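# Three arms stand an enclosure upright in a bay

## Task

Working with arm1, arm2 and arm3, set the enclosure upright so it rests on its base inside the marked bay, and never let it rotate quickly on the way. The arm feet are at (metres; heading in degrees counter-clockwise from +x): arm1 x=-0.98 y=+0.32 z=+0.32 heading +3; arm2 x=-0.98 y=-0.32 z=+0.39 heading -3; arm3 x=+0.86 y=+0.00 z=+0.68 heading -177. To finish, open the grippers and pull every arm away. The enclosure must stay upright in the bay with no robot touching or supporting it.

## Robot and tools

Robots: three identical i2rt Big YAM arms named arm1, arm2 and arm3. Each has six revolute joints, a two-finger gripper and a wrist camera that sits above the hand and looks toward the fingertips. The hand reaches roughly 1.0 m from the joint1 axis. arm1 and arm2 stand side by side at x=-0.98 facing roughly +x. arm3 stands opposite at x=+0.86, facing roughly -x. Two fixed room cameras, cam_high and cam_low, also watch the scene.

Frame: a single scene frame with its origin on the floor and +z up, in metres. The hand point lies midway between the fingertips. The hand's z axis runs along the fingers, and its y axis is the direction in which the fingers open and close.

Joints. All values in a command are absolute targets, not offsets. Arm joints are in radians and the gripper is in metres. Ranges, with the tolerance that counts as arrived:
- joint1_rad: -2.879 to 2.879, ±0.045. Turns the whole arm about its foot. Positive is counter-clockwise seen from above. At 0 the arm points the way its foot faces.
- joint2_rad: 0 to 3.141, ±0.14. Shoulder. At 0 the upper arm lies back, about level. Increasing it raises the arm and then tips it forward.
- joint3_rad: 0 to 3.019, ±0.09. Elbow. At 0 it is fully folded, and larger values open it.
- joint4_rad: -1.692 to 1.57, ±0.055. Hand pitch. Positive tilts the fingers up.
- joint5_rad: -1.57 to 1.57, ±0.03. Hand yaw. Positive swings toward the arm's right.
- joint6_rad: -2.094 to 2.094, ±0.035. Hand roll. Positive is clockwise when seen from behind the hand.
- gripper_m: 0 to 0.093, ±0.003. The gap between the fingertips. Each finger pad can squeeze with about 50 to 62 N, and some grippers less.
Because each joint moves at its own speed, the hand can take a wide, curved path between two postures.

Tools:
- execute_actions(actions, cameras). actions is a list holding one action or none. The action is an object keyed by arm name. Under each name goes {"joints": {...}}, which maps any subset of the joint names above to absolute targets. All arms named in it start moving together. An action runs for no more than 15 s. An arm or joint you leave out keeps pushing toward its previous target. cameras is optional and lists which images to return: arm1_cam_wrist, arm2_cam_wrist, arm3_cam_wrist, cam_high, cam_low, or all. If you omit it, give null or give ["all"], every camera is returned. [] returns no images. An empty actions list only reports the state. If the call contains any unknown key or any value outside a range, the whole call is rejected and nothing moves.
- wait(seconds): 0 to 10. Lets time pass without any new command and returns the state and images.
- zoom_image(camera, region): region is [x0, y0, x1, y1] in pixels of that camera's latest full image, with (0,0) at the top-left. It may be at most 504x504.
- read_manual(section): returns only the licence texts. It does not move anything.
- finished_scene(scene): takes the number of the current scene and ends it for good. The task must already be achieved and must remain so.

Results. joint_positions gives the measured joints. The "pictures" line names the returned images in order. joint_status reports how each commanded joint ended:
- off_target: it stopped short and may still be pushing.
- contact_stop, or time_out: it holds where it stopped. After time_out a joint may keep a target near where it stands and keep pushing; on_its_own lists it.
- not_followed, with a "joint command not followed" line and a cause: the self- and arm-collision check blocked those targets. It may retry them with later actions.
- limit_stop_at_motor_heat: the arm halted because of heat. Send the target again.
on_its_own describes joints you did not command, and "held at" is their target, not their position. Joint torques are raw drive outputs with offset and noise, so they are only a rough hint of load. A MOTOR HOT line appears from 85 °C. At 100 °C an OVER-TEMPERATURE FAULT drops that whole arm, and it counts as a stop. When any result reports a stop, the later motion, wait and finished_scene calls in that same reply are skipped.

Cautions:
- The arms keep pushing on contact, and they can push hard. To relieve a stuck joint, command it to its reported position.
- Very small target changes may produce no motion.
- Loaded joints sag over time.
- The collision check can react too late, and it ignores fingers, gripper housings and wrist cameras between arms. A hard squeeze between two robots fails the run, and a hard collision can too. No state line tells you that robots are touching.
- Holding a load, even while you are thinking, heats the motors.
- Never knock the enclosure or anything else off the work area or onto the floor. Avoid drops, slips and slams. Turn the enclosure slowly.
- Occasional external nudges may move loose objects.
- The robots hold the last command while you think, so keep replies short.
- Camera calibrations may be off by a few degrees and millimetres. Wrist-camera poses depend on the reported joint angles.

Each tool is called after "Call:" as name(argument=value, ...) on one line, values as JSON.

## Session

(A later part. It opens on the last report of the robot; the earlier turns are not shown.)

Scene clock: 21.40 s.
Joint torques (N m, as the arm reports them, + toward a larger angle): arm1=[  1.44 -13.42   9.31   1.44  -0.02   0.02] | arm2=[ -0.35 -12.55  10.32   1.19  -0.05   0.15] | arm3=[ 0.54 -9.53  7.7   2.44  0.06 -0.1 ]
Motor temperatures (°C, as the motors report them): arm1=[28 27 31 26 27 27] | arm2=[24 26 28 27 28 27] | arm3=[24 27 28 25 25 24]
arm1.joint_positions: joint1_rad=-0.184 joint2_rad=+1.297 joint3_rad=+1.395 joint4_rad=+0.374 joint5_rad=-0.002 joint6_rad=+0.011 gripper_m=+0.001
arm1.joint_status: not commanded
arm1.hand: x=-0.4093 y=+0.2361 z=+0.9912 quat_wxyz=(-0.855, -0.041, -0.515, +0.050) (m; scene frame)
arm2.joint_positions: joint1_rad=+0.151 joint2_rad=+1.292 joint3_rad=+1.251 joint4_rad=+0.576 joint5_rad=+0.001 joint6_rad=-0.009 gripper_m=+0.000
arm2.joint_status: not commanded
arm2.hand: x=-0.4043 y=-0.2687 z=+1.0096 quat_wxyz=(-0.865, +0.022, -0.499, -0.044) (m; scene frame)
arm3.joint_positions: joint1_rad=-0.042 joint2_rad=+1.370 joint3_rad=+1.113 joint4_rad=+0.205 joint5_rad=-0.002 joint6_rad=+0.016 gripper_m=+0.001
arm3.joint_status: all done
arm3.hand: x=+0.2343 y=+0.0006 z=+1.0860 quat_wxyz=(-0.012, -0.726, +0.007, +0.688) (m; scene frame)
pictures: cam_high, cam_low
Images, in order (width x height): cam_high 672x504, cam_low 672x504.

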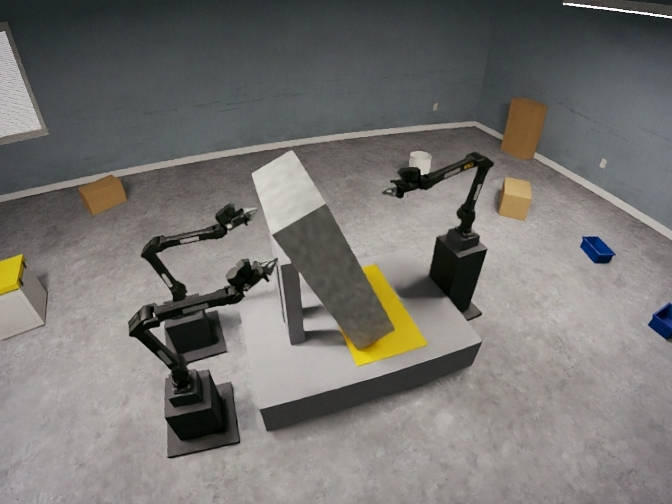

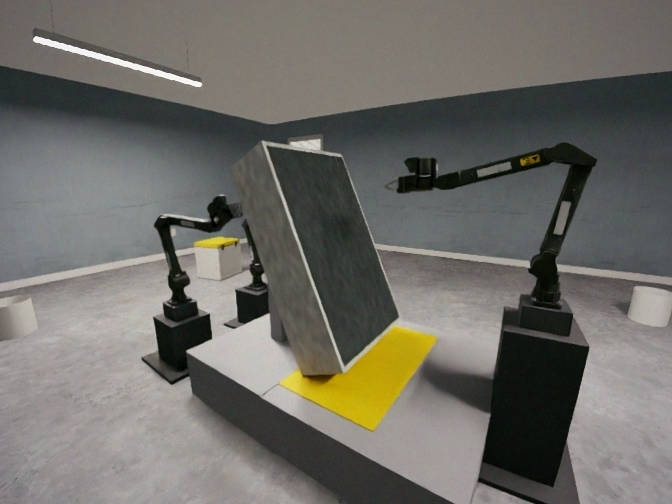

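Call:
execute_actions(actions=[{"arm1":{"joints":{"joint2_rad":1.52,"joint3_rad":1.6,"joint4_rad":0.44}},"arm2":{"joints":{"joint2_rad":1.495,"joint3_rad":1.39,"joint4_rad":0.635}},"arm3":{"joints":{"joint2_rad":1.918,"joint3_rad":1.803,"joint4_rad":0.115}}}], cameras=[])

Call:
execute_actions(actions=[{"arm1":{"joints":{"joint2_rad":1.6,"joint3_rad":1.69}},"arm2":{"joints":{"joint2_rad":1.55,"joint3_rad":1.45}}}], cameras=[])

Call:
execute_actions(actions=[{"arm1":{"joints":{"joint2_rad":1.665,"joint3_rad":1.76}},"arm2":{"joints":{"joint2_rad":1.61,"joint3_rad":1.51}}}], cameras=[])

Call:
execute_actions(actions=[{"arm1":{"joints":{"joint2_rad":1.725,"joint3_rad":1.83,"joint4_rad":0.40}},"arm2":{"joints":{"joint2_rad":1.67,"joint3_rad":1.58,"joint4_rad":0.59}}}], cameras=[])

Call:
execute_actions(actions=[{"arm1":{"joints":{"joint2_rad":1.78,"joint3_rad":1.91,"joint4_rad":0.37}},"arm2":{"joints":{"joint2_rad":1.725,"joint3_rad":1.655,"joint4_rad":0.57}}}], cameras=[])

Call:
execute_actions(actions=[{"arm1":{"joints":{"joint2_rad":1.83,"joint3_rad":1.985,"joint4_rad":0.34}},"arm2":{"joints":{"joint2_rad":1.775,"joint3_rad":1.73,"joint4_rad":0.545}}}], cameras=[])

Call:
execute_actions(actions=[{"arm1":{"joints":{"joint2_rad":1.885,"joint3_rad":2.065,"joint4_rad":0.315}},"arm2":{"joints":{"joint2_rad":1.825,"joint3_rad":1.805,"joint4_rad":0.52}}}])

Scene clock: 23.47 s.
Joint torques (N m, as the arm reports them, + toward a larger angle): arm1=[  1.6  -18.42  11.79   2.01  -0.03   0.  ] | arm2=[ -0.28 -15.52  14.76   1.74   0.06   0.16] | arm3=[ -0.68 -17.84  12.49   1.35   0.07  -0.13]
Motor temperatures (°C, as the motors report them): arm1=[28 27 31 26 27 27] | arm2=[24 26 29 27 28 27] | arm3=[24 27 28 25 25 24]
arm1.joint_positions: joint1_rad=-0.184 joint2_rad=+1.523 joint3_rad=+1.558 joint4_rad=+0.429 joint5_rad=-0.002 joint6_rad=+0.011 gripper_m=+0.001
arm1.joint_status: all done
arm1.hand: x=-0.3204 y=+0.2242 z=+0.9648 quat_wxyz=(-0.852, -0.041, -0.519, +0.050) (m; scene frame)
arm2.joint_positions: joint1_rad=+0.151 joint2_rad=+1.485 joint3_rad=+1.336 joint4_rad=+0.626 joint5_rad=-0.002 joint6_rad=-0.008 gripper_m=+0.000
arm2.joint_status: all done
arm2.hand: x=-0.3284 y=-0.2592 z=+0.9557 quat_wxyz=(-0.850, +0.025, -0.524, -0.045) (m; scene frame)
arm3.joint_positions: joint1_rad=-0.042 joint2_rad=+1.940 joint3_rad=+1.731 joint4_rad=+0.120 joint5_rad=-0.002 joint6_rad=+0.016 gripper_m=+0.001
arm3.joint_status: all done
arm3.hand: x=+0.0219 y=-0.0012 z=+1.0370 quat_wxyz=(-0.012, -0.739, +0.007, +0.673) (m; scene frame)
pictures: none
No camera images: the call's "cameras" was empty. Leave "cameras" out to get every camera's image.

Scene clock: 24.27 s.
Joint torques (N m, as the arm reports them, + toward a larger angle): arm1=[  1.11 -15.54  13.76   1.81   0.17   0.02] | arm2=[ -0.39 -14.57  15.84   1.73  -0.06   0.16] | arm3=[ -0.92 -18.08  12.58   1.29   0.02  -0.1 ]
Motor temperatures (°C, as the motors report them): arm1=[28 27 31 26 27 27] | arm2=[24 26 29 27 28 27] | arm3=[24 27 28 25 25 24]
arm1.joint_positions: joint1_rad=-0.184 joint2_rad=+1.565 joint3_rad=+1.617 joint4_rad=+0.429 joint5_rad=-0.006 joint6_rad=+0.011 gripper_m=+0.001
arm1.joint_status: all done
arm1.hand: x=-0.3070 y=+0.2231 z=+0.9734 quat_wxyz=(-0.857, -0.039, -0.511, +0.049) (m; scene frame)
arm2.joint_positions: joint1_rad=+0.151 joint2_rad=+1.523 joint3_rad=+1.382 joint4_rad=+0.627 joint5_rad=+0.001 joint6_rad=-0.008 gripper_m=+0.000
arm2.joint_status: all done
arm2.hand: x=-0.3144 y=-0.2583 z=+0.9587 quat_wxyz=(-0.853, +0.023, -0.520, -0.044) (m; scene frame)
arm3.joint_positions: joint1_rad=-0.042 joint2_rad=+1.940 joint3_rad=+1.731 joint4_rad=+0.120 joint5_rad=-0.002 joint6_rad=+0.016 gripper_m=+0.001
arm3.joint_status: not commanded
arm3.hand: x=+0.0219 y=-0.0012 z=+1.0370 quat_wxyz=(-0.012, -0.739, +0.007, +0.673) (m; scene frame)
pictures: none
No camera images: the call's "cameras" was empty. Leave "cameras" out to get every camera's image.

Scene clock: 25.30 s.
Joint torques (N m, as the arm reports them, + toward a larger angle): arm1=[  1.2  -17.49  12.34   2.    -0.01   0.02] | arm2=[ -0.25 -17.34  14.99   1.65  -0.06   0.16] | arm3=[ -1.11 -17.18  12.43   1.51   0.05  -0.17]
Motor temperatures (°C, as the motors report them): arm1=[28 27 32 26 27 27] | arm2=[24 27 29 27 28 27] | arm3=[24 27 29 25 25 24]
arm1.joint_positions: joint1_rad=-0.183 joint2_rad=+1.633 joint3_rad=+1.708 joint4_rad=+0.429 joint5_rad=-0.003 joint6_rad=+0.011 gripper_m=+0.001
arm1.joint_status: all done
arm1.hand: x=-0.2848 y=+0.2198 z=+0.9817 quat_wxyz=(-0.863, -0.039, -0.502, +0.050) (m; scene frame)
arm2.joint_positions: joint1_rad=+0.151 joint2_rad=+1.599 joint3_rad=+1.453 joint4_rad=+0.629 joint5_rad=+0.001 joint6_rad=-0.008 gripper_m=+0.000
arm2.joint_status: all done
arm2.hand: x=-0.2857 y=-0.2557 z=+0.9513 quat_wxyz=(-0.852, +0.023, -0.521, -0.044) (m; scene frame)
arm3.joint_positions: joint1_rad=-0.042 joint2_rad=+1.940 joint3_rad=+1.731 joint4_rad=+0.120 joint5_rad=-0.002 joint6_rad=+0.016 gripper_m=+0.001
arm3.joint_status: not commanded
arm3.hand: x=+0.0219 y=-0.0012 z=+1.0370 quat_wxyz=(-0.012, -0.739, +0.007, +0.673) (m; scene frame)
pictures: none
No camera images: the call's "cameras" was empty. Leave "cameras" out to get every camera's image.

Scene clock: 26.17 s.
Joint torques (N m, as the arm reports them, + toward a larger angle): arm1=[  1.32 -18.39  11.95   1.21  -0.03   0.03] | arm2=[ -0.2  -18.03  15.21   1.14  -0.08   0.16] | arm3=[ -0.31 -17.75  12.59   1.47   0.    -0.19]
Motor temperatures (°C, as the motors report them): arm1=[28 27 32 26 27 27] | arm2=[24 27 29 27 28 27] | arm3=[24 27 29 25 25 24]
arm1.joint_positions: joint1_rad=-0.183 joint2_rad=+1.696 joint3_rad=+1.785 joint4_rad=+0.413 joint5_rad=-0.001 joint6_rad=+0.011 gripper_m=+0.001
arm1.joint_status: all done
arm1.hand: x=-0.2618 y=+0.2163 z=+0.9803 quat_wxyz=(-0.862, -0.040, -0.503, +0.050) (m; scene frame)
arm2.joint_positions: joint1_rad=+0.150 joint2_rad=+1.657 joint3_rad=+1.521 joint4_rad=+0.600 joint5_rad=+0.002 joint6_rad=-0.008 gripper_m=+0.000
arm2.joint_status: all done
arm2.hand: x=-0.2616 y=-0.2535 z=+0.9455 quat_wxyz=(-0.847, +0.023, -0.529, -0.043) (m; scene frame)
arm3.joint_positions: joint1_rad=-0.042 joint2_rad=+1.940 joint3_rad=+1.731 joint4_rad=+0.120 joint5_rad=-0.002 joint6_rad=+0.016 gripper_m=+0.001
arm3.joint_status: not commanded
arm3.hand: x=+0.0219 y=-0.0012 z=+1.0370 quat_wxyz=(-0.012, -0.739, +0.007, +0.673) (m; scene frame)
pictures: none
No camera images: the call's "cameras" was empty. Leave "cameras" out to get every camera's image.

Scene clock: 27.23 s.
Joint torques (N m, as the arm reports them, + toward a larger angle): arm1=[  1.35 -19.99  11.88   1.15  -0.06   0.  ] | arm2=[ -0.18 -18.28  15.45   1.04  -0.08   0.16] | arm3=[ -0.23 -16.34  12.22   1.54   0.06  -0.08]
Motor temperatures (°C, as the motors report them): arm1=[28 27 32 26 27 27] | arm2=[24 27 29 27 28 27] | arm3=[24 27 29 25 25 24]
arm1.joint_positions: joint1_rad=-0.183 joint2_rad=+1.755 joint3_rad=+1.864 joint4_rad=+0.381 joint5_rad=-0.002 joint6_rad=+0.011 gripper_m=+0.001
arm1.joint_status: all done
arm1.hand: x=-0.2399 y=+0.2134 z=+0.9782 quat_wxyz=(-0.859, -0.041, -0.508, +0.050) (m; scene frame)
arm2.joint_positions: joint1_rad=+0.149 joint2_rad=+1.708 joint3_rad=+1.592 joint4_rad=+0.581 joint5_rad=+0.002 joint6_rad=-0.008 gripper_m=+0.000
arm2.joint_status: all done
arm2.hand: x=-0.2419 y=-0.2521 z=+0.9476 quat_wxyz=(-0.847, +0.023, -0.529, -0.043) (m; scene frame)
arm3.joint_positions: joint1_rad=-0.042 joint2_rad=+1.932 joint3_rad=+1.735 joint4_rad=+0.117 joint5_rad=-0.002 joint6_rad=+0.016 gripper_m=+0.001
arm3.joint_status: not commanded
arm3.hand: x=+0.0233 y=-0.0011 z=+1.0455 quat_wxyz=(-0.012, -0.736, +0.007, +0.677) (m; scene frame)
pictures: none
No camera images: the call's "cameras" was empty. Leave "cameras" out to get every camera's image.

Scene clock: 28.00 s.
Joint torques (N m, as the arm reports them, + toward a larger angle): arm1=[  1.47 -20.52  12.25   1.29   0.01   0.01] | arm2=[  0.02 -17.91  16.32   0.89  -0.16   0.17] | arm3=[  0.28 -14.93  12.39   1.56   0.07  -0.14]
Motor temperatures (°C, as the motors report them): arm1=[28 27 32 26 27 27] | arm2=[24 27 30 27 28 27] | arm3=[24 27 29 25 25 24]
arm1.joint_positions: joint1_rad=-0.183 joint2_rad=+1.803 joint3_rad=+1.937 joint4_rad=+0.351 joint5_rad=-0.002 joint6_rad=+0.011 gripper_m=+0.001
arm1.joint_status: all done
arm1.hand: x=-0.2236 y=+0.2113 z=+0.9799 quat_wxyz=(-0.858, -0.041, -0.510, +0.050) (m; scene frame)
arm2.joint_positions: joint1_rad=+0.149 joint2_rad=+1.749 joint3_rad=+1.658 joint4_rad=+0.560 joint5_rad=+0.004 joint6_rad=-0.008 gripper_m=+0.000
arm2.joint_status: all done
arm2.hand: x=-0.2265 y=-0.2515 z=+0.9525 quat_wxyz=(-0.848, +0.022, -0.527, -0.042) (m; scene frame)
arm3.joint_positions: joint1_rad=-0.042 joint2_rad=+1.901 joint3_rad=+1.735 joint4_rad=+0.114 joint5_rad=-0.002 joint6_rad=+0.016 gripper_m=+0.001
arm3.joint_status: not commanded
arm3.hand: x=+0.0310 y=-0.0008 z=+1.0702 quat_wxyz=(-0.012, -0.726, +0.007, +0.687) (m; scene frame)
pictures: none
No camera images: the call's "cameras" was empty. Leave "cameras" out to get every camera's image.

Scene clock: 28.77 s.
Joint torques (N m, as the arm reports them, + toward a larger angle): arm1=[  1.11 -21.61  12.11   1.2   -0.02  -0.01] | arm2=[  0.25 -17.97  16.76   0.74  -0.21   0.16] | arm3=[ -0.69 -12.07  12.35   1.46   0.11  -0.12]
Motor temperatures (°C, as the motors report them): arm1=[28 27 32 26 27 27] | arm2=[24 27 30 27 28 27] | arm3=[24 27 29 25 25 24]
arm1.joint_positions: joint1_rad=-0.183 joint2_rad=+1.855 joint3_rad=+2.016 joint4_rad=+0.324 joint5_rad=-0.002 joint6_rad=+0.011 gripper_m=+0.001
arm1.joint_status: all done
arm1.hand: x=-0.2072 y=+0.2091 z=+0.9820 quat_wxyz=(-0.858, -0.041, -0.510, +0.050) (m; scene frame)
arm2.joint_positions: joint1_rad=+0.146 joint2_rad=+1.791 joint3_rad=+1.726 joint4_rad=+0.538 joint5_rad=+0.005 joint6_rad=-0.008 gripper_m=+0.000
arm2.joint_status: all done
arm2.hand: x=-0.2110 y=-0.2520 z=+0.9573 quat_wxyz=(-0.850, +0.020, -0.525, -0.041) (m; scene frame)
arm3.joint_positions: joint1_rad=-0.042 joint2_rad=+1.866 joint3_rad=+1.735 joint4_rad=+0.114 joint5_rad=-0.003 joint6_rad=+0.016 gripper_m=+0.001
arm3.joint_status: not commanded
arm3.hand: x=+0.0407 y=-0.0007 z=+1.0988 quat_wxyz=(-0.013, -0.714, +0.006, +0.700) (m; scene frame)
pictures: arm1_cam_wrist, arm2_cam_wrist, arm3_cam_wrist, cam_high, cam_low
camera_calibration (this result's frames):
arm1_cam_wrist: T_world_to_cam=[[-0.140304, -0.989731, -0.027356, 0.200802], [-0.119496, 0.0443541, -0.991843, 0.948458], [0.982871, -0.13589, -0.124492, 0.4774], [0, 0, 0, 1]] pos_world=[-0.327713, 0.221545, 1.00565]
arm2_cam_wrist: T_world_to_cam=[[0.0922805, -0.995557, -0.0187426, -0.212917], [-0.175293, 0.00228646, -0.984514, 0.907247], [0.980182, 0.0941368, -0.174303, 0.520808], [0, 0, 0, 1]] pos_world=[-0.331805, -0.263072, 0.979985]
arm3_cam_wrist: T_world_to_cam=[[-0.00826244, 0.999767, -0.0199577, 0.019977], [0.591967, -0.0111951, -0.805885, 0.866866], [-0.80592, -0.0184729, -0.591736, 0.810456], [0, 0, 0, 1]] pos_world=[0.140172, 0.00470382, 1.17857]
Images, in order (width x height): arm1_cam_wrist 504x504, arm2_cam_wrist 504x504, arm3_cam_wrist 504x504, cam_high 672x504, cam_low 672x504.

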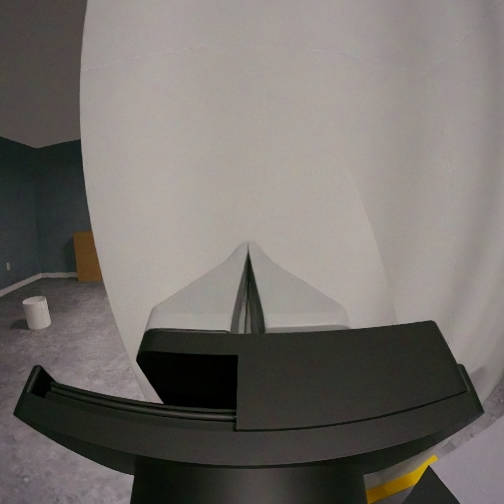

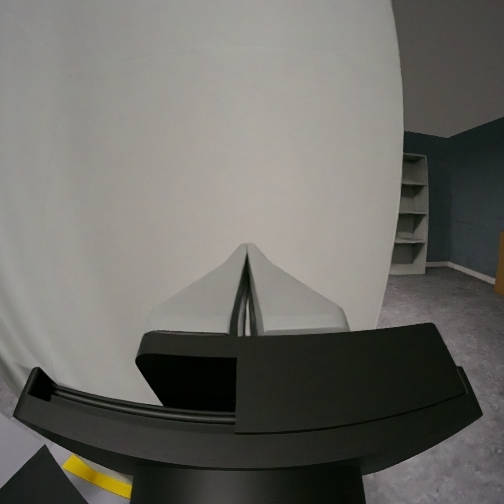

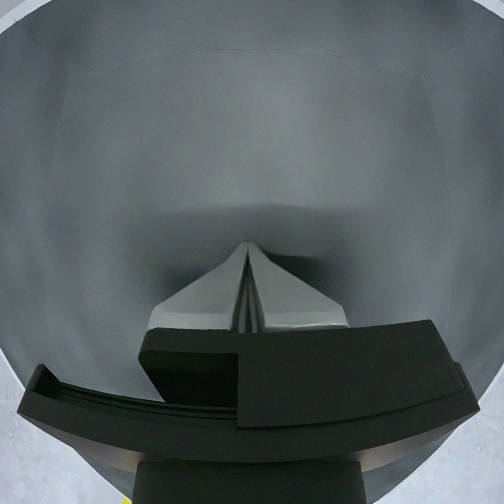

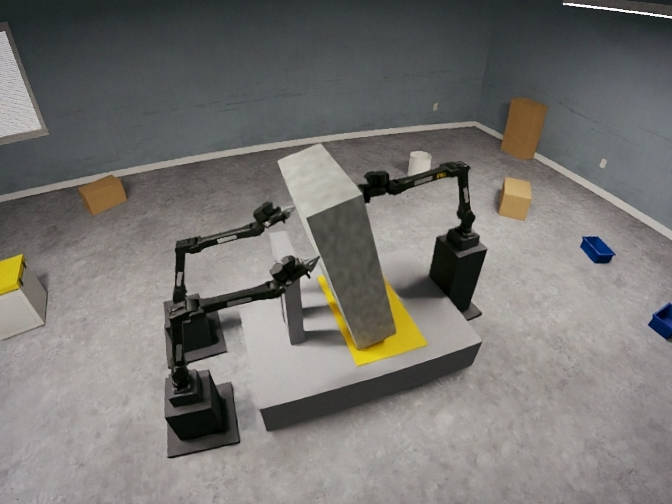

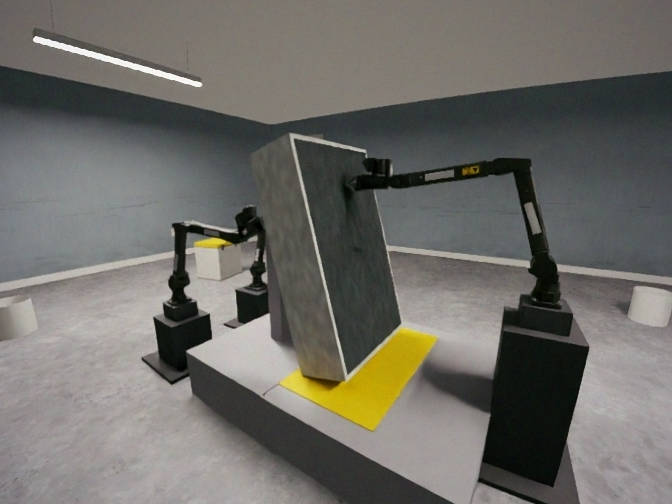

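Call:
execute_actions(actions=[{"arm1":{"joints":{"joint2_rad":1.945,"joint3_rad":2.15,"joint4_rad":0.285}},"arm2":{"joints":{"joint2_rad":1.875,"joint3_rad":1.88,"joint4_rad":0.495}},"arm3":{"joints":{"joint2_rad":1.85,"joint3_rad":1.68,"joint4_rad":0.14}}}], cameras=[])

Call:
execute_actions(actions=[{"arm1":{"joints":{"joint2_rad":2.005,"joint3_rad":2.24,"joint4_rad":0.255}},"arm2":{"joints":{"joint2_rad":1.93,"joint3_rad":1.96,"joint4_rad":0.47}},"arm3":{"joints":{"joint2_rad":1.79,"joint3_rad":1.6,"joint4_rad":0.165}}}], cameras=[])

Call:
execute_actions(actions=[{"arm1":{"joints":{"joint2_rad":2.075,"joint3_rad":2.35,"joint4_rad":0.22}},"arm2":{"joints":{"joint2_rad":1.99,"joint3_rad":2.045,"joint4_rad":0.445}},"arm3":{"joints":{"joint2_rad":1.73,"joint3_rad":1.52,"joint4_rad":0.19}}}], cameras=[])

Call:
execute_actions(actions=[{"arm3":{"joints":{"joint2_rad":1.69,"joint3_rad":1.46,"joint4_rad":0.21}}}])

Scene clock: 30.33 s.
Joint torques (N m, as the arm reports them, + toward a larger angle): arm1=[  1.39 -22.95  11.81   1.23  -0.02  -0.01] | arm2=[  0.25 -20.17  15.33   0.91  -0.06   0.16] | arm3=[ -0.76 -11.74   7.97   2.58   0.2   -0.1 ]
Motor temperatures (°C, as the motors report them): arm1=[28 27 32 26 27 27] | arm2=[24 27 30 27 28 27] | arm3=[24 27 30 25 25 24]
arm1.joint_positions: joint1_rad=-0.183 joint2_rad=+1.924 joint3_rad=+2.104 joint4_rad=+0.295 joint5_rad=-0.002 joint6_rad=+0.011 gripper_m=+0.001
arm1.joint_status: all done
arm1.hand: x=-0.1841 y=+0.2060 z=+0.9746 quat_wxyz=(-0.855, -0.041, -0.514, +0.050) (m; scene frame)
arm2.joint_positions: joint1_rad=+0.145 joint2_rad=+1.852 joint3_rad=+1.817 joint4_rad=+0.509 joint5_rad=+0.001 joint6_rad=-0.008 gripper_m=+0.000
arm2.joint_status: all done
arm2.hand: x=-0.1890 y=-0.2501 z=+0.9587 quat_wxyz=(-0.850, +0.022, -0.525, -0.041) (m; scene frame)
arm3.joint_positions: joint1_rad=-0.042 joint2_rad=+1.803 joint3_rad=+1.681 joint4_rad=+0.116 joint5_rad=-0.003 joint6_rad=+0.016 gripper_m=+0.001
arm3.joint_status: all done
arm3.hand: x=+0.0618 y=-0.0004 z=+1.1151 quat_wxyz=(-0.013, -0.710, +0.006, +0.704) (m; scene frame)
pictures: none
No camera images: the call's "cameras" was empty. Leave "cameras" out to get every camera's image.

Scene clock: 31.17 s.
Joint torques (N m, as the arm reports them, + toward a larger angle): arm1=[  1.28 -23.48  12.19   1.17  -0.01   0.02] | arm2=[  0.54 -21.35  15.45   1.    -0.04   0.15] | arm3=[ -0.32 -10.91   8.63   1.82   0.35  -0.19]
Motor temperatures (°C, as the motors report them): arm1=[28 27 32 26 27 27] | arm2=[24 27 30 27 28 27] | arm3=[24 27 29 25 25 24]
arm1.joint_positions: joint1_rad=-0.183 joint2_rad=+1.979 joint3_rad=+2.191 joint4_rad=+0.265 joint5_rad=-0.002 joint6_rad=+0.011 gripper_m=+0.001
arm1.joint_status: all done
arm1.hand: x=-0.1691 y=+0.2040 z=+0.9764 quat_wxyz=(-0.856, -0.041, -0.513, +0.050) (m; scene frame)
arm2.joint_positions: joint1_rad=+0.145 joint2_rad=+1.912 joint3_rad=+1.899 joint4_rad=+0.482 joint5_rad=+0.001 joint6_rad=-0.008 gripper_m=+0.000
arm2.joint_status: all done
arm2.hand: x=-0.1682 y=-0.2480 z=+0.9550 quat_wxyz=(-0.848, +0.022, -0.527, -0.041) (m; scene frame)
arm3.joint_positions: joint1_rad=-0.042 joint2_rad=+1.744 joint3_rad=+1.591 joint4_rad=+0.151 joint5_rad=-0.007 joint6_rad=+0.016 gripper_m=+0.001
arm3.joint_status: all done
arm3.hand: x=+0.0848 y=-0.0010 z=+1.1131 quat_wxyz=(-0.014, -0.709, +0.005, +0.705) (m; scene frame)
pictures: none
No camera images: the call's "cameras" was empty. Leave "cameras" out to get every camera's image.

Scene clock: 32.13 s.
Joint torques (N m, as the arm reports them, + toward a larger angle): arm1=[  1.25 -24.89  11.97   1.34  -0.05   0.02] | arm2=[  0.32 -22.35  15.52   1.15  -0.09   0.15] | arm3=[-0.62 -9.42  9.41  2.24  0.36 -0.07]
Motor temperatures (°C, as the motors report them): arm1=[28 28 32 26 27 27] | arm2=[24 27 30 27 28 27] | arm3=[24 27 29 25 25 24]
arm1.joint_positions: joint1_rad=-0.183 joint2_rad=+2.050 joint3_rad=+2.302 joint4_rad=+0.230 joint5_rad=-0.002 joint6_rad=+0.011 gripper_m=+0.001
arm1.joint_status: all done
arm1.hand: x=-0.1507 y=+0.2015 z=+0.9760 quat_wxyz=(-0.857, -0.041, -0.511, +0.050) (m; scene frame)
arm2.joint_positions: joint1_rad=+0.146 joint2_rad=+1.976 joint3_rad=+1.982 joint4_rad=+0.455 joint5_rad=+0.002 joint6_rad=-0.008 gripper_m=+0.000
arm2.joint_status: all done
arm2.hand: x=-0.1467 y=-0.2456 z=+0.9479 quat_wxyz=(-0.847, +0.022, -0.530, -0.041) (m; scene frame)
arm3.joint_positions: joint1_rad=-0.040 joint2_rad=+1.678 joint3_rad=+1.499 joint4_rad=+0.172 joint5_rad=-0.008 joint6_rad=+0.016 gripper_m=+0.001
arm3.joint_status: all done
arm3.hand: x=+0.1103 y=-0.0022 z=+1.1098 quat_wxyz=(-0.015, -0.711, +0.004, +0.703) (m; scene frame)
pictures: none
No camera images: the call's "cameras" was empty. Leave "cameras" out to get every camera's image.

Scene clock: 32.97 s.
Joint torques (N m, as the arm reports them, + toward a larger angle): arm1=[  1.23 -24.77  11.9    1.3   -0.03   0.  ] | arm2=[  0.29 -22.95  15.46   1.06  -0.1    0.16] | arm3=[-0.12 -9.1   9.    2.25  0.43 -0.12]
Motor temperatures (°C, as the motors report them): arm1=[28 28 32 26 27 27] | arm2=[24 27 31 27 28 27] | arm3=[24 27 29 25 25 24]
arm1.joint_positions: joint1_rad=-0.183 joint2_rad=+2.050 joint3_rad=+2.302 joint4_rad=+0.230 joint5_rad=-0.002 joint6_rad=+0.011 gripper_m=+0.001
arm1.joint_status: not commanded
arm1.hand: x=-0.1507 y=+0.2015 z=+0.9760 quat_wxyz=(-0.857, -0.041, -0.511, +0.050) (m; scene frame)
arm2.joint_positions: joint1_rad=+0.146 joint2_rad=+1.976 joint3_rad=+1.982 joint4_rad=+0.455 joint5_rad=+0.002 joint6_rad=-0.008 gripper_m=+0.000
arm2.joint_status: not commanded
arm2.hand: x=-0.1467 y=-0.2456 z=+0.9479 quat_wxyz=(-0.847, +0.022, -0.530, -0.041) (m; scene frame)
arm3.joint_positions: joint1_rad=-0.039 joint2_rad=+1.639 joint3_rad=+1.442 joint4_rad=+0.194 joint5_rad=-0.008 joint6_rad=+0.016 gripper_m=+0.001
arm3.joint_status: all done
arm3.hand: x=+0.1261 y=-0.0027 z=+1.1080 quat_wxyz=(-0.015, -0.709, +0.003, +0.705) (m; scene frame)
pictures: arm1_cam_wrist, arm2_cam_wrist, arm3_cam_wrist, cam_high, cam_low
camera_calibration (this result's frames):
arm1_cam_wrist: T_world_to_cam=[[-0.14037, -0.989722, -0.0273307, 0.201036], [-0.123246, 0.0448557, -0.991362, 0.948412], [0.982398, -0.135789, -0.128276, 0.423711], [0, 0, 0, 1]] pos_world=[-0.271146, 0.213963, 1.00007]
arm2_cam_wrist: T_world_to_cam=[[0.0941914, -0.995403, -0.0173257, -0.213687], [-0.186711, -0.000568154, -0.982415, 0.904878], [0.977889, 0.0957699, -0.185906, 0.466627], [0, 0, 0, 1]] pos_world=[-0.267232, -0.25688, 0.972012]
arm3_cam_wrist: T_world_to_cam=[[-0.016398, 0.999666, -0.019972, 0.0239446], [0.580846, -0.00673449, -0.813986, 0.834108], [-0.813849, -0.0249484, -0.580541, 0.873279], [0, 0, 0, 1]] pos_world=[0.226622, 0.00346767, 1.18641]
Images, in order (width x height): arm1_cam_wrist 504x504, arm2_cam_wrist 504x504, arm3_cam_wrist 504x504, cam_high 672x504, cam_low 672x504.

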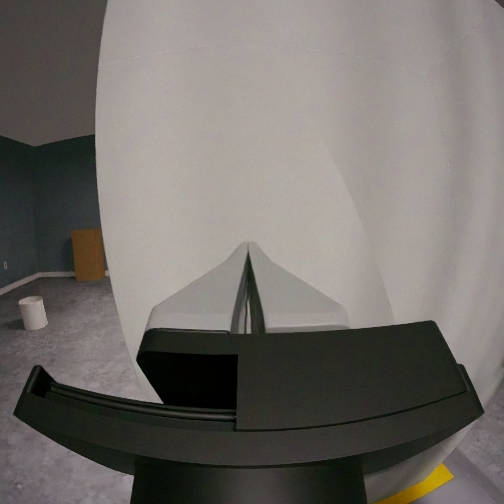

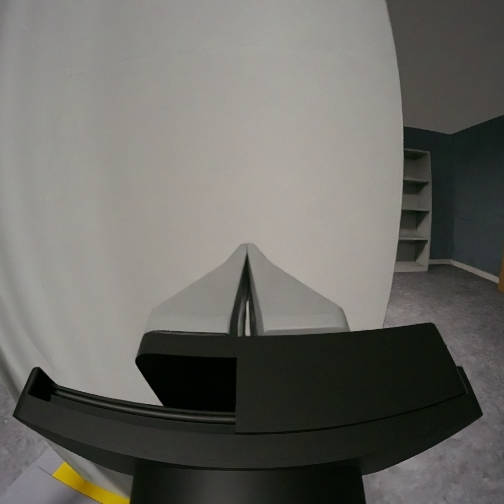

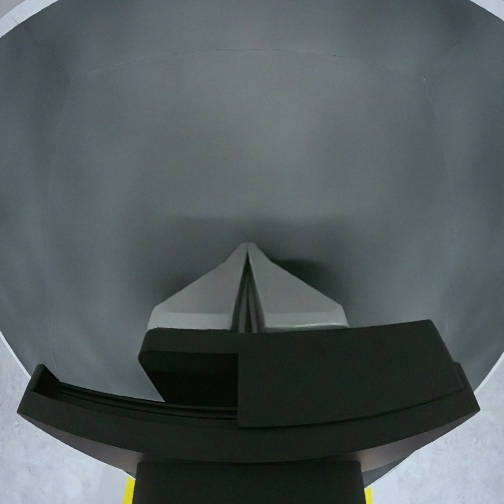

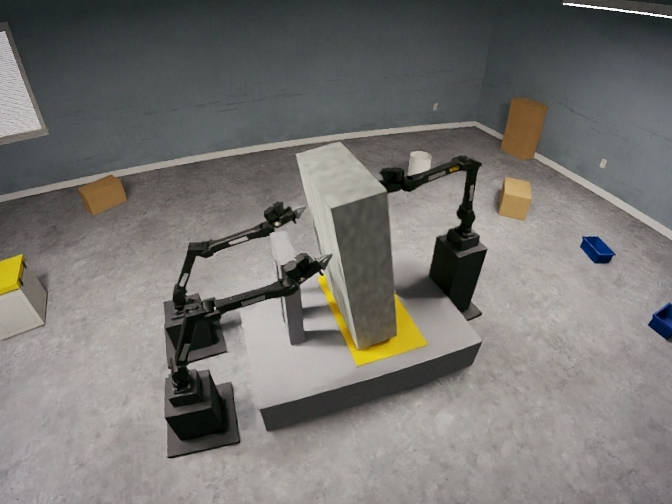

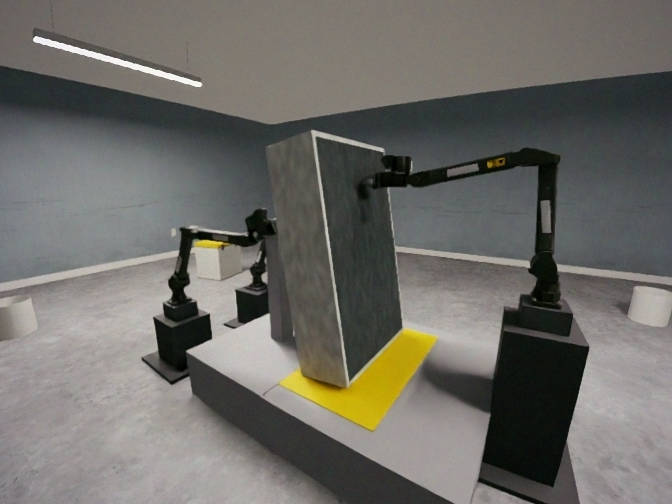

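Arm3 now carries it.

Call:
execute_actions(actions=[{"arm3":{"joints":{"joint2_rad":1.645,"joint3_rad":1.4}}}], cameras=[])

Call:
execute_actions(actions=[{"arm3":{"joints":{"joint2_rad":1.6,"joint3_rad":1.345}}}], cameras=[])

Call:
execute_actions(actions=[{"arm3":{"joints":{"joint2_rad":1.555,"joint3_rad":1.29}},"arm1":{"joints":{"joint2_rad":1.2,"joint3_rad":1.4}},"arm2":{"joints":{"joint2_rad":1.2,"joint3_rad":1.3}}}], cameras=[])

Call:
execute_actions(actions=[{"arm3":{"joints":{"joint2_rad":1.51,"joint3_rad":1.24}}}], cameras=[])

Call:
execute_actions(actions=[{"arm3":{"joints":{"joint2_rad":1.465,"joint3_rad":1.19}}}], cameras=[])

Call:
execute_actions(actions=[{"arm3":{"joints":{"joint2_rad":1.42,"joint3_rad":1.14}}}], cameras=[])

Call:
execute_actions(actions=[{"arm3":{"joints":{"joint2_rad":1.375,"joint3_rad":1.09}}}], cameras=["cam_low","cam_high"])

Scene clock: 34.30 s.
Joint torques (N m, as the arm reports them, + toward a larger angle): arm1=[  1.05 -24.4   11.95   1.44   0.     0.01] | arm2=[  0.33 -22.77  15.53   1.07  -0.09   0.15] | arm3=[ 0.23 -6.73 10.24  2.04  0.41 -0.14]
Motor temperatures (°C, as the motors report them): arm1=[28 28 33 26 27 27] | arm2=[24 27 31 27 28 27] | arm3=[24 27 29 25 25 24]
arm1.joint_positions: joint1_rad=-0.183 joint2_rad=+2.050 joint3_rad=+2.302 joint4_rad=+0.230 joint5_rad=-0.002 joint6_rad=+0.011 gripper_m=+0.001
arm1.joint_status: not commanded
arm1.hand: x=-0.1507 y=+0.2015 z=+0.9760 quat_wxyz=(-0.857, -0.041, -0.511, +0.050) (m; scene frame)
arm2.joint_positions: joint1_rad=+0.146 joint2_rad=+1.976 joint3_rad=+1.982 joint4_rad=+0.455 joint5_rad=+0.002 joint6_rad=-0.008 gripper_m=+0.000
arm2.joint_status: not commanded
arm2.hand: x=-0.1467 y=-0.2456 z=+0.9479 quat_wxyz=(-0.847, +0.022, -0.530, -0.041) (m; scene frame)
arm3.joint_positions: joint1_rad=-0.038 joint2_rad=+1.580 joint3_rad=+1.367 joint4_rad=+0.196 joint5_rad=-0.010 joint6_rad=+0.016 gripper_m=+0.001
arm3.joint_status: all done
arm3.hand: x=+0.1498 y=-0.0035 z=+1.1042 quat_wxyz=(-0.016, -0.714, +0.003, +0.700) (m; scene frame)
pictures: none
No camera images: the call's "cameras" was empty. Leave "cameras" out to get every camera's image.

Scene clock: 35.20 s.
Joint torques (N m, as the arm reports them, + toward a larger angle): arm1=[  1.59 -25.18  11.93   1.23  -0.04   0.02] | arm2=[  0.31 -22.64  15.47   1.09  -0.08   0.17] | arm3=[-1.12 -6.15 10.11  1.97  0.51 -0.14]
Motor temperatures (°C, as the motors report them): arm1=[28 28 33 26 27 27] | arm2=[24 27 31 27 28 27] | arm3=[24 27 30 25 25 24]
arm1.joint_positions: joint1_rad=-0.183 joint2_rad=+2.050 joint3_rad=+2.302 joint4_rad=+0.230 joint5_rad=-0.002 joint6_rad=+0.011 gripper_m=+0.001
arm1.joint_status: not commanded
arm1.hand: x=-0.1507 y=+0.2015 z=+0.9760 quat_wxyz=(-0.857, -0.041, -0.511, +0.050) (m; scene frame)
arm2.joint_positions: joint1_rad=+0.146 joint2_rad=+1.976 joint3_rad=+1.982 joint4_rad=+0.455 joint5_rad=+0.002 joint6_rad=-0.008 gripper_m=+0.000
arm2.joint_status: not commanded
arm2.hand: x=-0.1467 y=-0.2456 z=+0.9479 quat_wxyz=(-0.847, +0.022, -0.530, -0.041) (m; scene frame)
arm3.joint_positions: joint1_rad=-0.037 joint2_rad=+1.528 joint3_rad=+1.306 joint4_rad=+0.195 joint5_rad=-0.011 joint6_rad=+0.016 gripper_m=+0.001
arm3.joint_status: all done
arm3.hand: x=+0.1703 y=-0.0044 z=+1.1008 quat_wxyz=(-0.017, -0.718, +0.002, +0.696) (m; scene frame)
pictures: none
No camera images: the call's "cameras" was empty. Leave "cameras" out to get every camera's image.

Scene clock: 37.13 s.
Joint torques (N m, as the arm reports them, + toward a larger angle): arm1=[  1.28 -12.76   9.76   1.63  -0.02  -0.01] | arm2=[  0.14 -11.98  10.46   1.19  -0.1    0.16] | arm3=[-1.81 -4.75 11.23  2.51  0.5  -0.12]
Motor temperatures (°C, as the motors report them): arm1=[28 28 33 26 27 27] | arm2=[24 27 30 27 28 27] | arm3=[24 27 30 25 25 24]
arm1.joint_positions: joint1_rad=-0.183 joint2_rad=+1.206 joint3_rad=+1.389 joint4_rad=+0.222 joint5_rad=-0.002 joint6_rad=+0.011 gripper_m=+0.001
arm1.joint_status: all done
arm1.hand: x=-0.4414 y=+0.2405 z=+1.0031 quat_wxyz=(-0.837, -0.043, -0.544, +0.048) (m; scene frame)
arm2.joint_positions: joint1_rad=+0.146 joint2_rad=+1.197 joint3_rad=+1.299 joint4_rad=+0.449 joint5_rad=+0.002 joint6_rad=-0.008 gripper_m=+0.000
arm2.joint_status: all done
arm2.hand: x=-0.4431 y=-0.2763 z=+1.0626 quat_wxyz=(-0.869, +0.020, -0.492, -0.042) (m; scene frame)
arm3.joint_positions: joint1_rad=-0.036 joint2_rad=+1.472 joint3_rad=+1.241 joint4_rad=+0.188 joint5_rad=-0.012 joint6_rad=+0.016 gripper_m=+0.001
arm3.joint_status: all done
arm3.hand: x=+0.1926 y=-0.0051 z=+1.0960 quat_wxyz=(-0.018, -0.723, +0.001, +0.690) (m; scene frame)
pictures: none
No camera images: the call's "cameras" was empty. Leave "cameras" out to get every camera's image.

Scene clock: 38.03 s.
Joint torques (N m, as the arm reports them, + toward a larger angle): arm1=[  1.48 -11.92   9.58   1.69   0.02   0.01] | arm2=[  0.19 -11.55  10.52   1.17  -0.09   0.16] | arm3=[-1.38 -4.24 11.64  2.37  0.64 -0.15]
Motor temperatures (°C, as the motors report them): arm1=[28 28 32 26 27 27] | arm2=[24 27 30 27 28 27] | arm3=[24 27 30 25 25 24]
arm1.joint_positions: joint1_rad=-0.183 joint2_rad=+1.206 joint3_rad=+1.389 joint4_rad=+0.222 joint5_rad=-0.002 joint6_rad=+0.011 gripper_m=+0.001
arm1.joint_status: not commanded
arm1.hand: x=-0.4414 y=+0.2405 z=+1.0031 quat_wxyz=(-0.837, -0.043, -0.544, +0.048) (m; scene frame)
arm2.joint_positions: joint1_rad=+0.146 joint2_rad=+1.197 joint3_rad=+1.299 joint4_rad=+0.449 joint5_rad=+0.002 joint6_rad=-0.008 gripper_m=+0.000
arm2.joint_status: not commanded
arm2.hand: x=-0.4431 y=-0.2763 z=+1.0626 quat_wxyz=(-0.869, +0.020, -0.492, -0.042) (m; scene frame)
arm3.joint_positions: joint1_rad=-0.034 joint2_rad=+1.421 joint3_rad=+1.182 joint4_rad=+0.184 joint5_rad=-0.013 joint6_rad=+0.015 gripper_m=+0.001
arm3.joint_status: all done
arm3.hand: x=+0.2131 y=-0.0061 z=+1.0916 quat_wxyz=(-0.018, -0.727, +0.000, +0.686) (m; scene frame)
pictures: none
No camera images: the call's "cameras" was empty. Leave "cameras" out to get every camera's image.

Scene clock: 38.87 s.
Joint torques (N m, as the arm reports them, + toward a larger angle): arm1=[  1.3  -12.2    9.66   1.63   0.02  -0.01] | arm2=[  0.17 -11.59  10.42   1.22  -0.09   0.16] | arm3=[-1.46 -1.75 11.89  2.7   0.64 -0.15]
Motor temperatures (°C, as the motors report them): arm1=[28 28 32 26 27 27] | arm2=[24 27 30 27 28 27] | arm3=[24 27 30 25 25 24]
arm1.joint_positions: joint1_rad=-0.183 joint2_rad=+1.206 joint3_rad=+1.389 joint4_rad=+0.222 joint5_rad=-0.002 joint6_rad=+0.011 gripper_m=+0.001
arm1.joint_status: not commanded
arm1.hand: x=-0.4414 y=+0.2405 z=+1.0031 quat_wxyz=(-0.837, -0.043, -0.544, +0.048) (m; scene frame)
arm2.joint_positions: joint1_rad=+0.146 joint2_rad=+1.197 joint3_rad=+1.299 joint4_rad=+0.449 joint5_rad=+0.002 joint6_rad=-0.008 gripper_m=+0.000
arm2.joint_status: not commanded
arm2.hand: x=-0.4431 y=-0.2763 z=+1.0626 quat_wxyz=(-0.869, +0.020, -0.492, -0.042) (m; scene frame)
arm3.joint_positions: joint1_rad=-0.033 joint2_rad=+1.369 joint3_rad=+1.123 joint4_rad=+0.180 joint5_rad=-0.014 joint6_rad=+0.015 gripper_m=+0.001
arm3.joint_status: all done
arm3.hand: x=+0.2340 y=-0.0068 z=+1.0863 quat_wxyz=(-0.019, -0.731, -0.001, +0.682) (m; scene frame)
pictures: none
No camera images: the call's "cameras" was empty. Leave "cameras" out to get every camera's image.

Scene clock: 39.70 s.
Joint torques (N m, as the arm reports them, + toward a larger angle): arm1=[  0.81 -12.     9.77   1.63  -0.01   0.  ] | arm2=[  0.07 -11.59  10.44   1.22  -0.09   0.17] | arm3=[-1.63 -1.19 12.39  2.84  0.66 -0.12]
Motor temperatures (°C, as the motors report them): arm1=[28 28 32 26 27 27] | arm2=[24 27 30 27 28 27] | arm3=[24 27 30 25 25 24]
arm1.joint_positions: joint1_rad=-0.183 joint2_rad=+1.206 joint3_rad=+1.389 joint4_rad=+0.222 joint5_rad=-0.002 joint6_rad=+0.011 gripper_m=+0.001
arm1.joint_status: not commanded
arm1.hand: x=-0.4414 y=+0.2405 z=+1.0031 quat_wxyz=(-0.837, -0.043, -0.544, +0.048) (m; scene frame)
arm2.joint_positions: joint1_rad=+0.146 joint2_rad=+1.197 joint3_rad=+1.299 joint4_rad=+0.449 joint5_rad=+0.002 joint6_rad=-0.008 gripper_m=+0.000
arm2.joint_status: not commanded
arm2.hand: x=-0.4431 y=-0.2763 z=+1.0626 quat_wxyz=(-0.869, +0.020, -0.492, -0.042) (m; scene frame)
arm3.joint_positions: joint1_rad=-0.032 joint2_rad=+1.317 joint3_rad=+1.064 joint4_rad=+0.175 joint5_rad=-0.016 joint6_rad=+0.015 gripper_m=+0.001
arm3.joint_status: all done
arm3.hand: x=+0.2549 y=-0.0075 z=+1.0802 quat_wxyz=(-0.020, -0.735, -0.002, +0.678) (m; scene frame)
pictures: none
No camera images: the call's "cameras" was empty. Leave "cameras" out to get every camera's image.

Scene clock: 40.50 s.
Joint torques (N m, as the arm reports them, + toward a larger angle): arm1=[  1.17 -12.11   9.58   1.59   0.03   0.01] | arm2=[  0.13 -11.66  10.43   1.17  -0.09   0.17] | arm3=[-1.98 -3.32 10.66  2.72  0.64 -0.1 ]
Motor temperatures (°C, as the motors report them): arm1=[28 28 32 26 27 27] | arm2=[24 27 30 27 28 27] | arm3=[24 27 30 25 25 24]
arm1.joint_positions: joint1_rad=-0.183 joint2_rad=+1.206 joint3_rad=+1.389 joint4_rad=+0.222 joint5_rad=-0.002 joint6_rad=+0.011 gripper_m=+0.001
arm1.joint_status: not commanded
arm1.hand: x=-0.4414 y=+0.2405 z=+1.0031 quat_wxyz=(-0.837, -0.043, -0.544, +0.048) (m; scene frame)
arm2.joint_positions: joint1_rad=+0.146 joint2_rad=+1.197 joint3_rad=+1.299 joint4_rad=+0.449 joint5_rad=+0.002 joint6_rad=-0.008 gripper_m=+0.000
arm2.joint_status: not commanded
arm2.hand: x=-0.4431 y=-0.2763 z=+1.0626 quat_wxyz=(-0.869, +0.020, -0.492, -0.042) (m; scene frame)
arm3.joint_positions: joint1_rad=-0.032 joint2_rad=+1.302 joint3_rad=+1.046 joint4_rad=+0.180 joint5_rad=-0.015 joint6_rad=+0.014 gripper_m=+0.001
arm3.joint_status: all done
arm3.hand: x=+0.2607 y=-0.0075 z=+1.0788 quat_wxyz=(-0.020, -0.734, -0.002, +0.679) (m; scene frame)
pictures: cam_high, cam_low
Images, in order (width x height): cam_high 672x504, cam_low 672x504.

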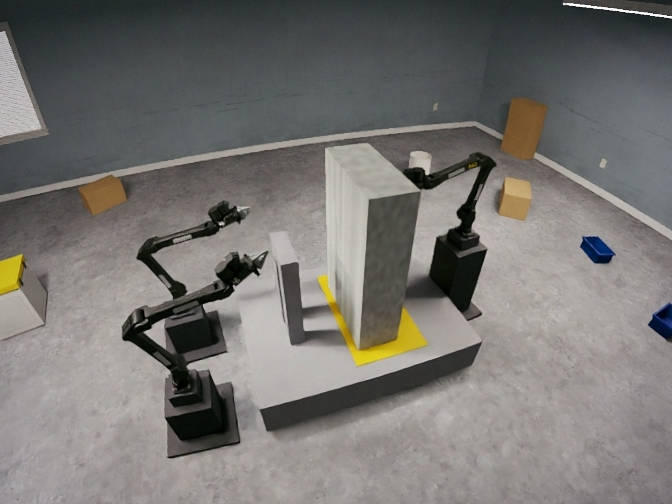

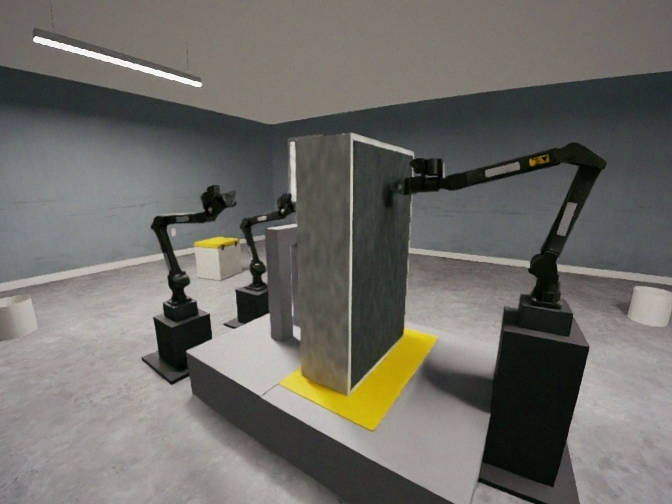

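Call:
execute_actions(actions=[{"arm3":{"joints":{"joint2_rad":0.8,"joint3_rad":0.8}}}], cameras=[])

Call:
finished_scene(scene=1)

Scene clock: 42.17 s.
Joint torques (N m, as the arm reports them, + toward a larger angle): arm1=[  1.04 -12.52   9.61   1.66  -0.06   0.  ] | arm2=[  0.11 -11.51  10.42   1.17  -0.09   0.16] | arm3=[-1.75 -2.03  8.35  1.84  0.09 -0.07]
Motor temperatures (°C, as the motors report them): arm1=[28 28 32 26 27 27] | arm2=[24 27 30 27 28 27] | arm3=[24 27 30 25 25 24]
arm1.joint_positions: joint1_rad=-0.183 joint2_rad=+1.206 joint3_rad=+1.389 joint4_rad=+0.222 joint5_rad=-0.002 joint6_rad=+0.011 gripper_m=+0.001
arm1.joint_status: not commanded
arm1.hand: x=-0.4414 y=+0.2405 z=+1.0031 quat_wxyz=(-0.837, -0.043, -0.544, +0.048) (m; scene frame)
arm2.joint_positions: joint1_rad=+0.146 joint2_rad=+1.197 joint3_rad=+1.299 joint4_rad=+0.449 joint5_rad=+0.002 joint6_rad=-0.008 gripper_m=+0.000
arm2.joint_status: not commanded
arm2.hand: x=-0.4431 y=-0.2763 z=+1.0626 quat_wxyz=(-0.869, +0.020, -0.492, -0.042) (m; scene frame)
arm3.joint_positions: joint1_rad=-0.037 joint2_rad=+0.800 joint3_rad=+0.797 joint4_rad=+0.199 joint5_rad=-0.002 joint6_rad=+0.014 gripper_m=+0.001
arm3.joint_status: all done
arm3.hand: x=+0.4320 y=+0.0010 z=+1.1772 quat_wxyz=(-0.013, -0.636, +0.004, +0.772) (m; scene frame)
pictures: none
No camera images: the call's "cameras" was empty. Leave "cameras" out to get every camera's image.

The scene is finished: the task was done.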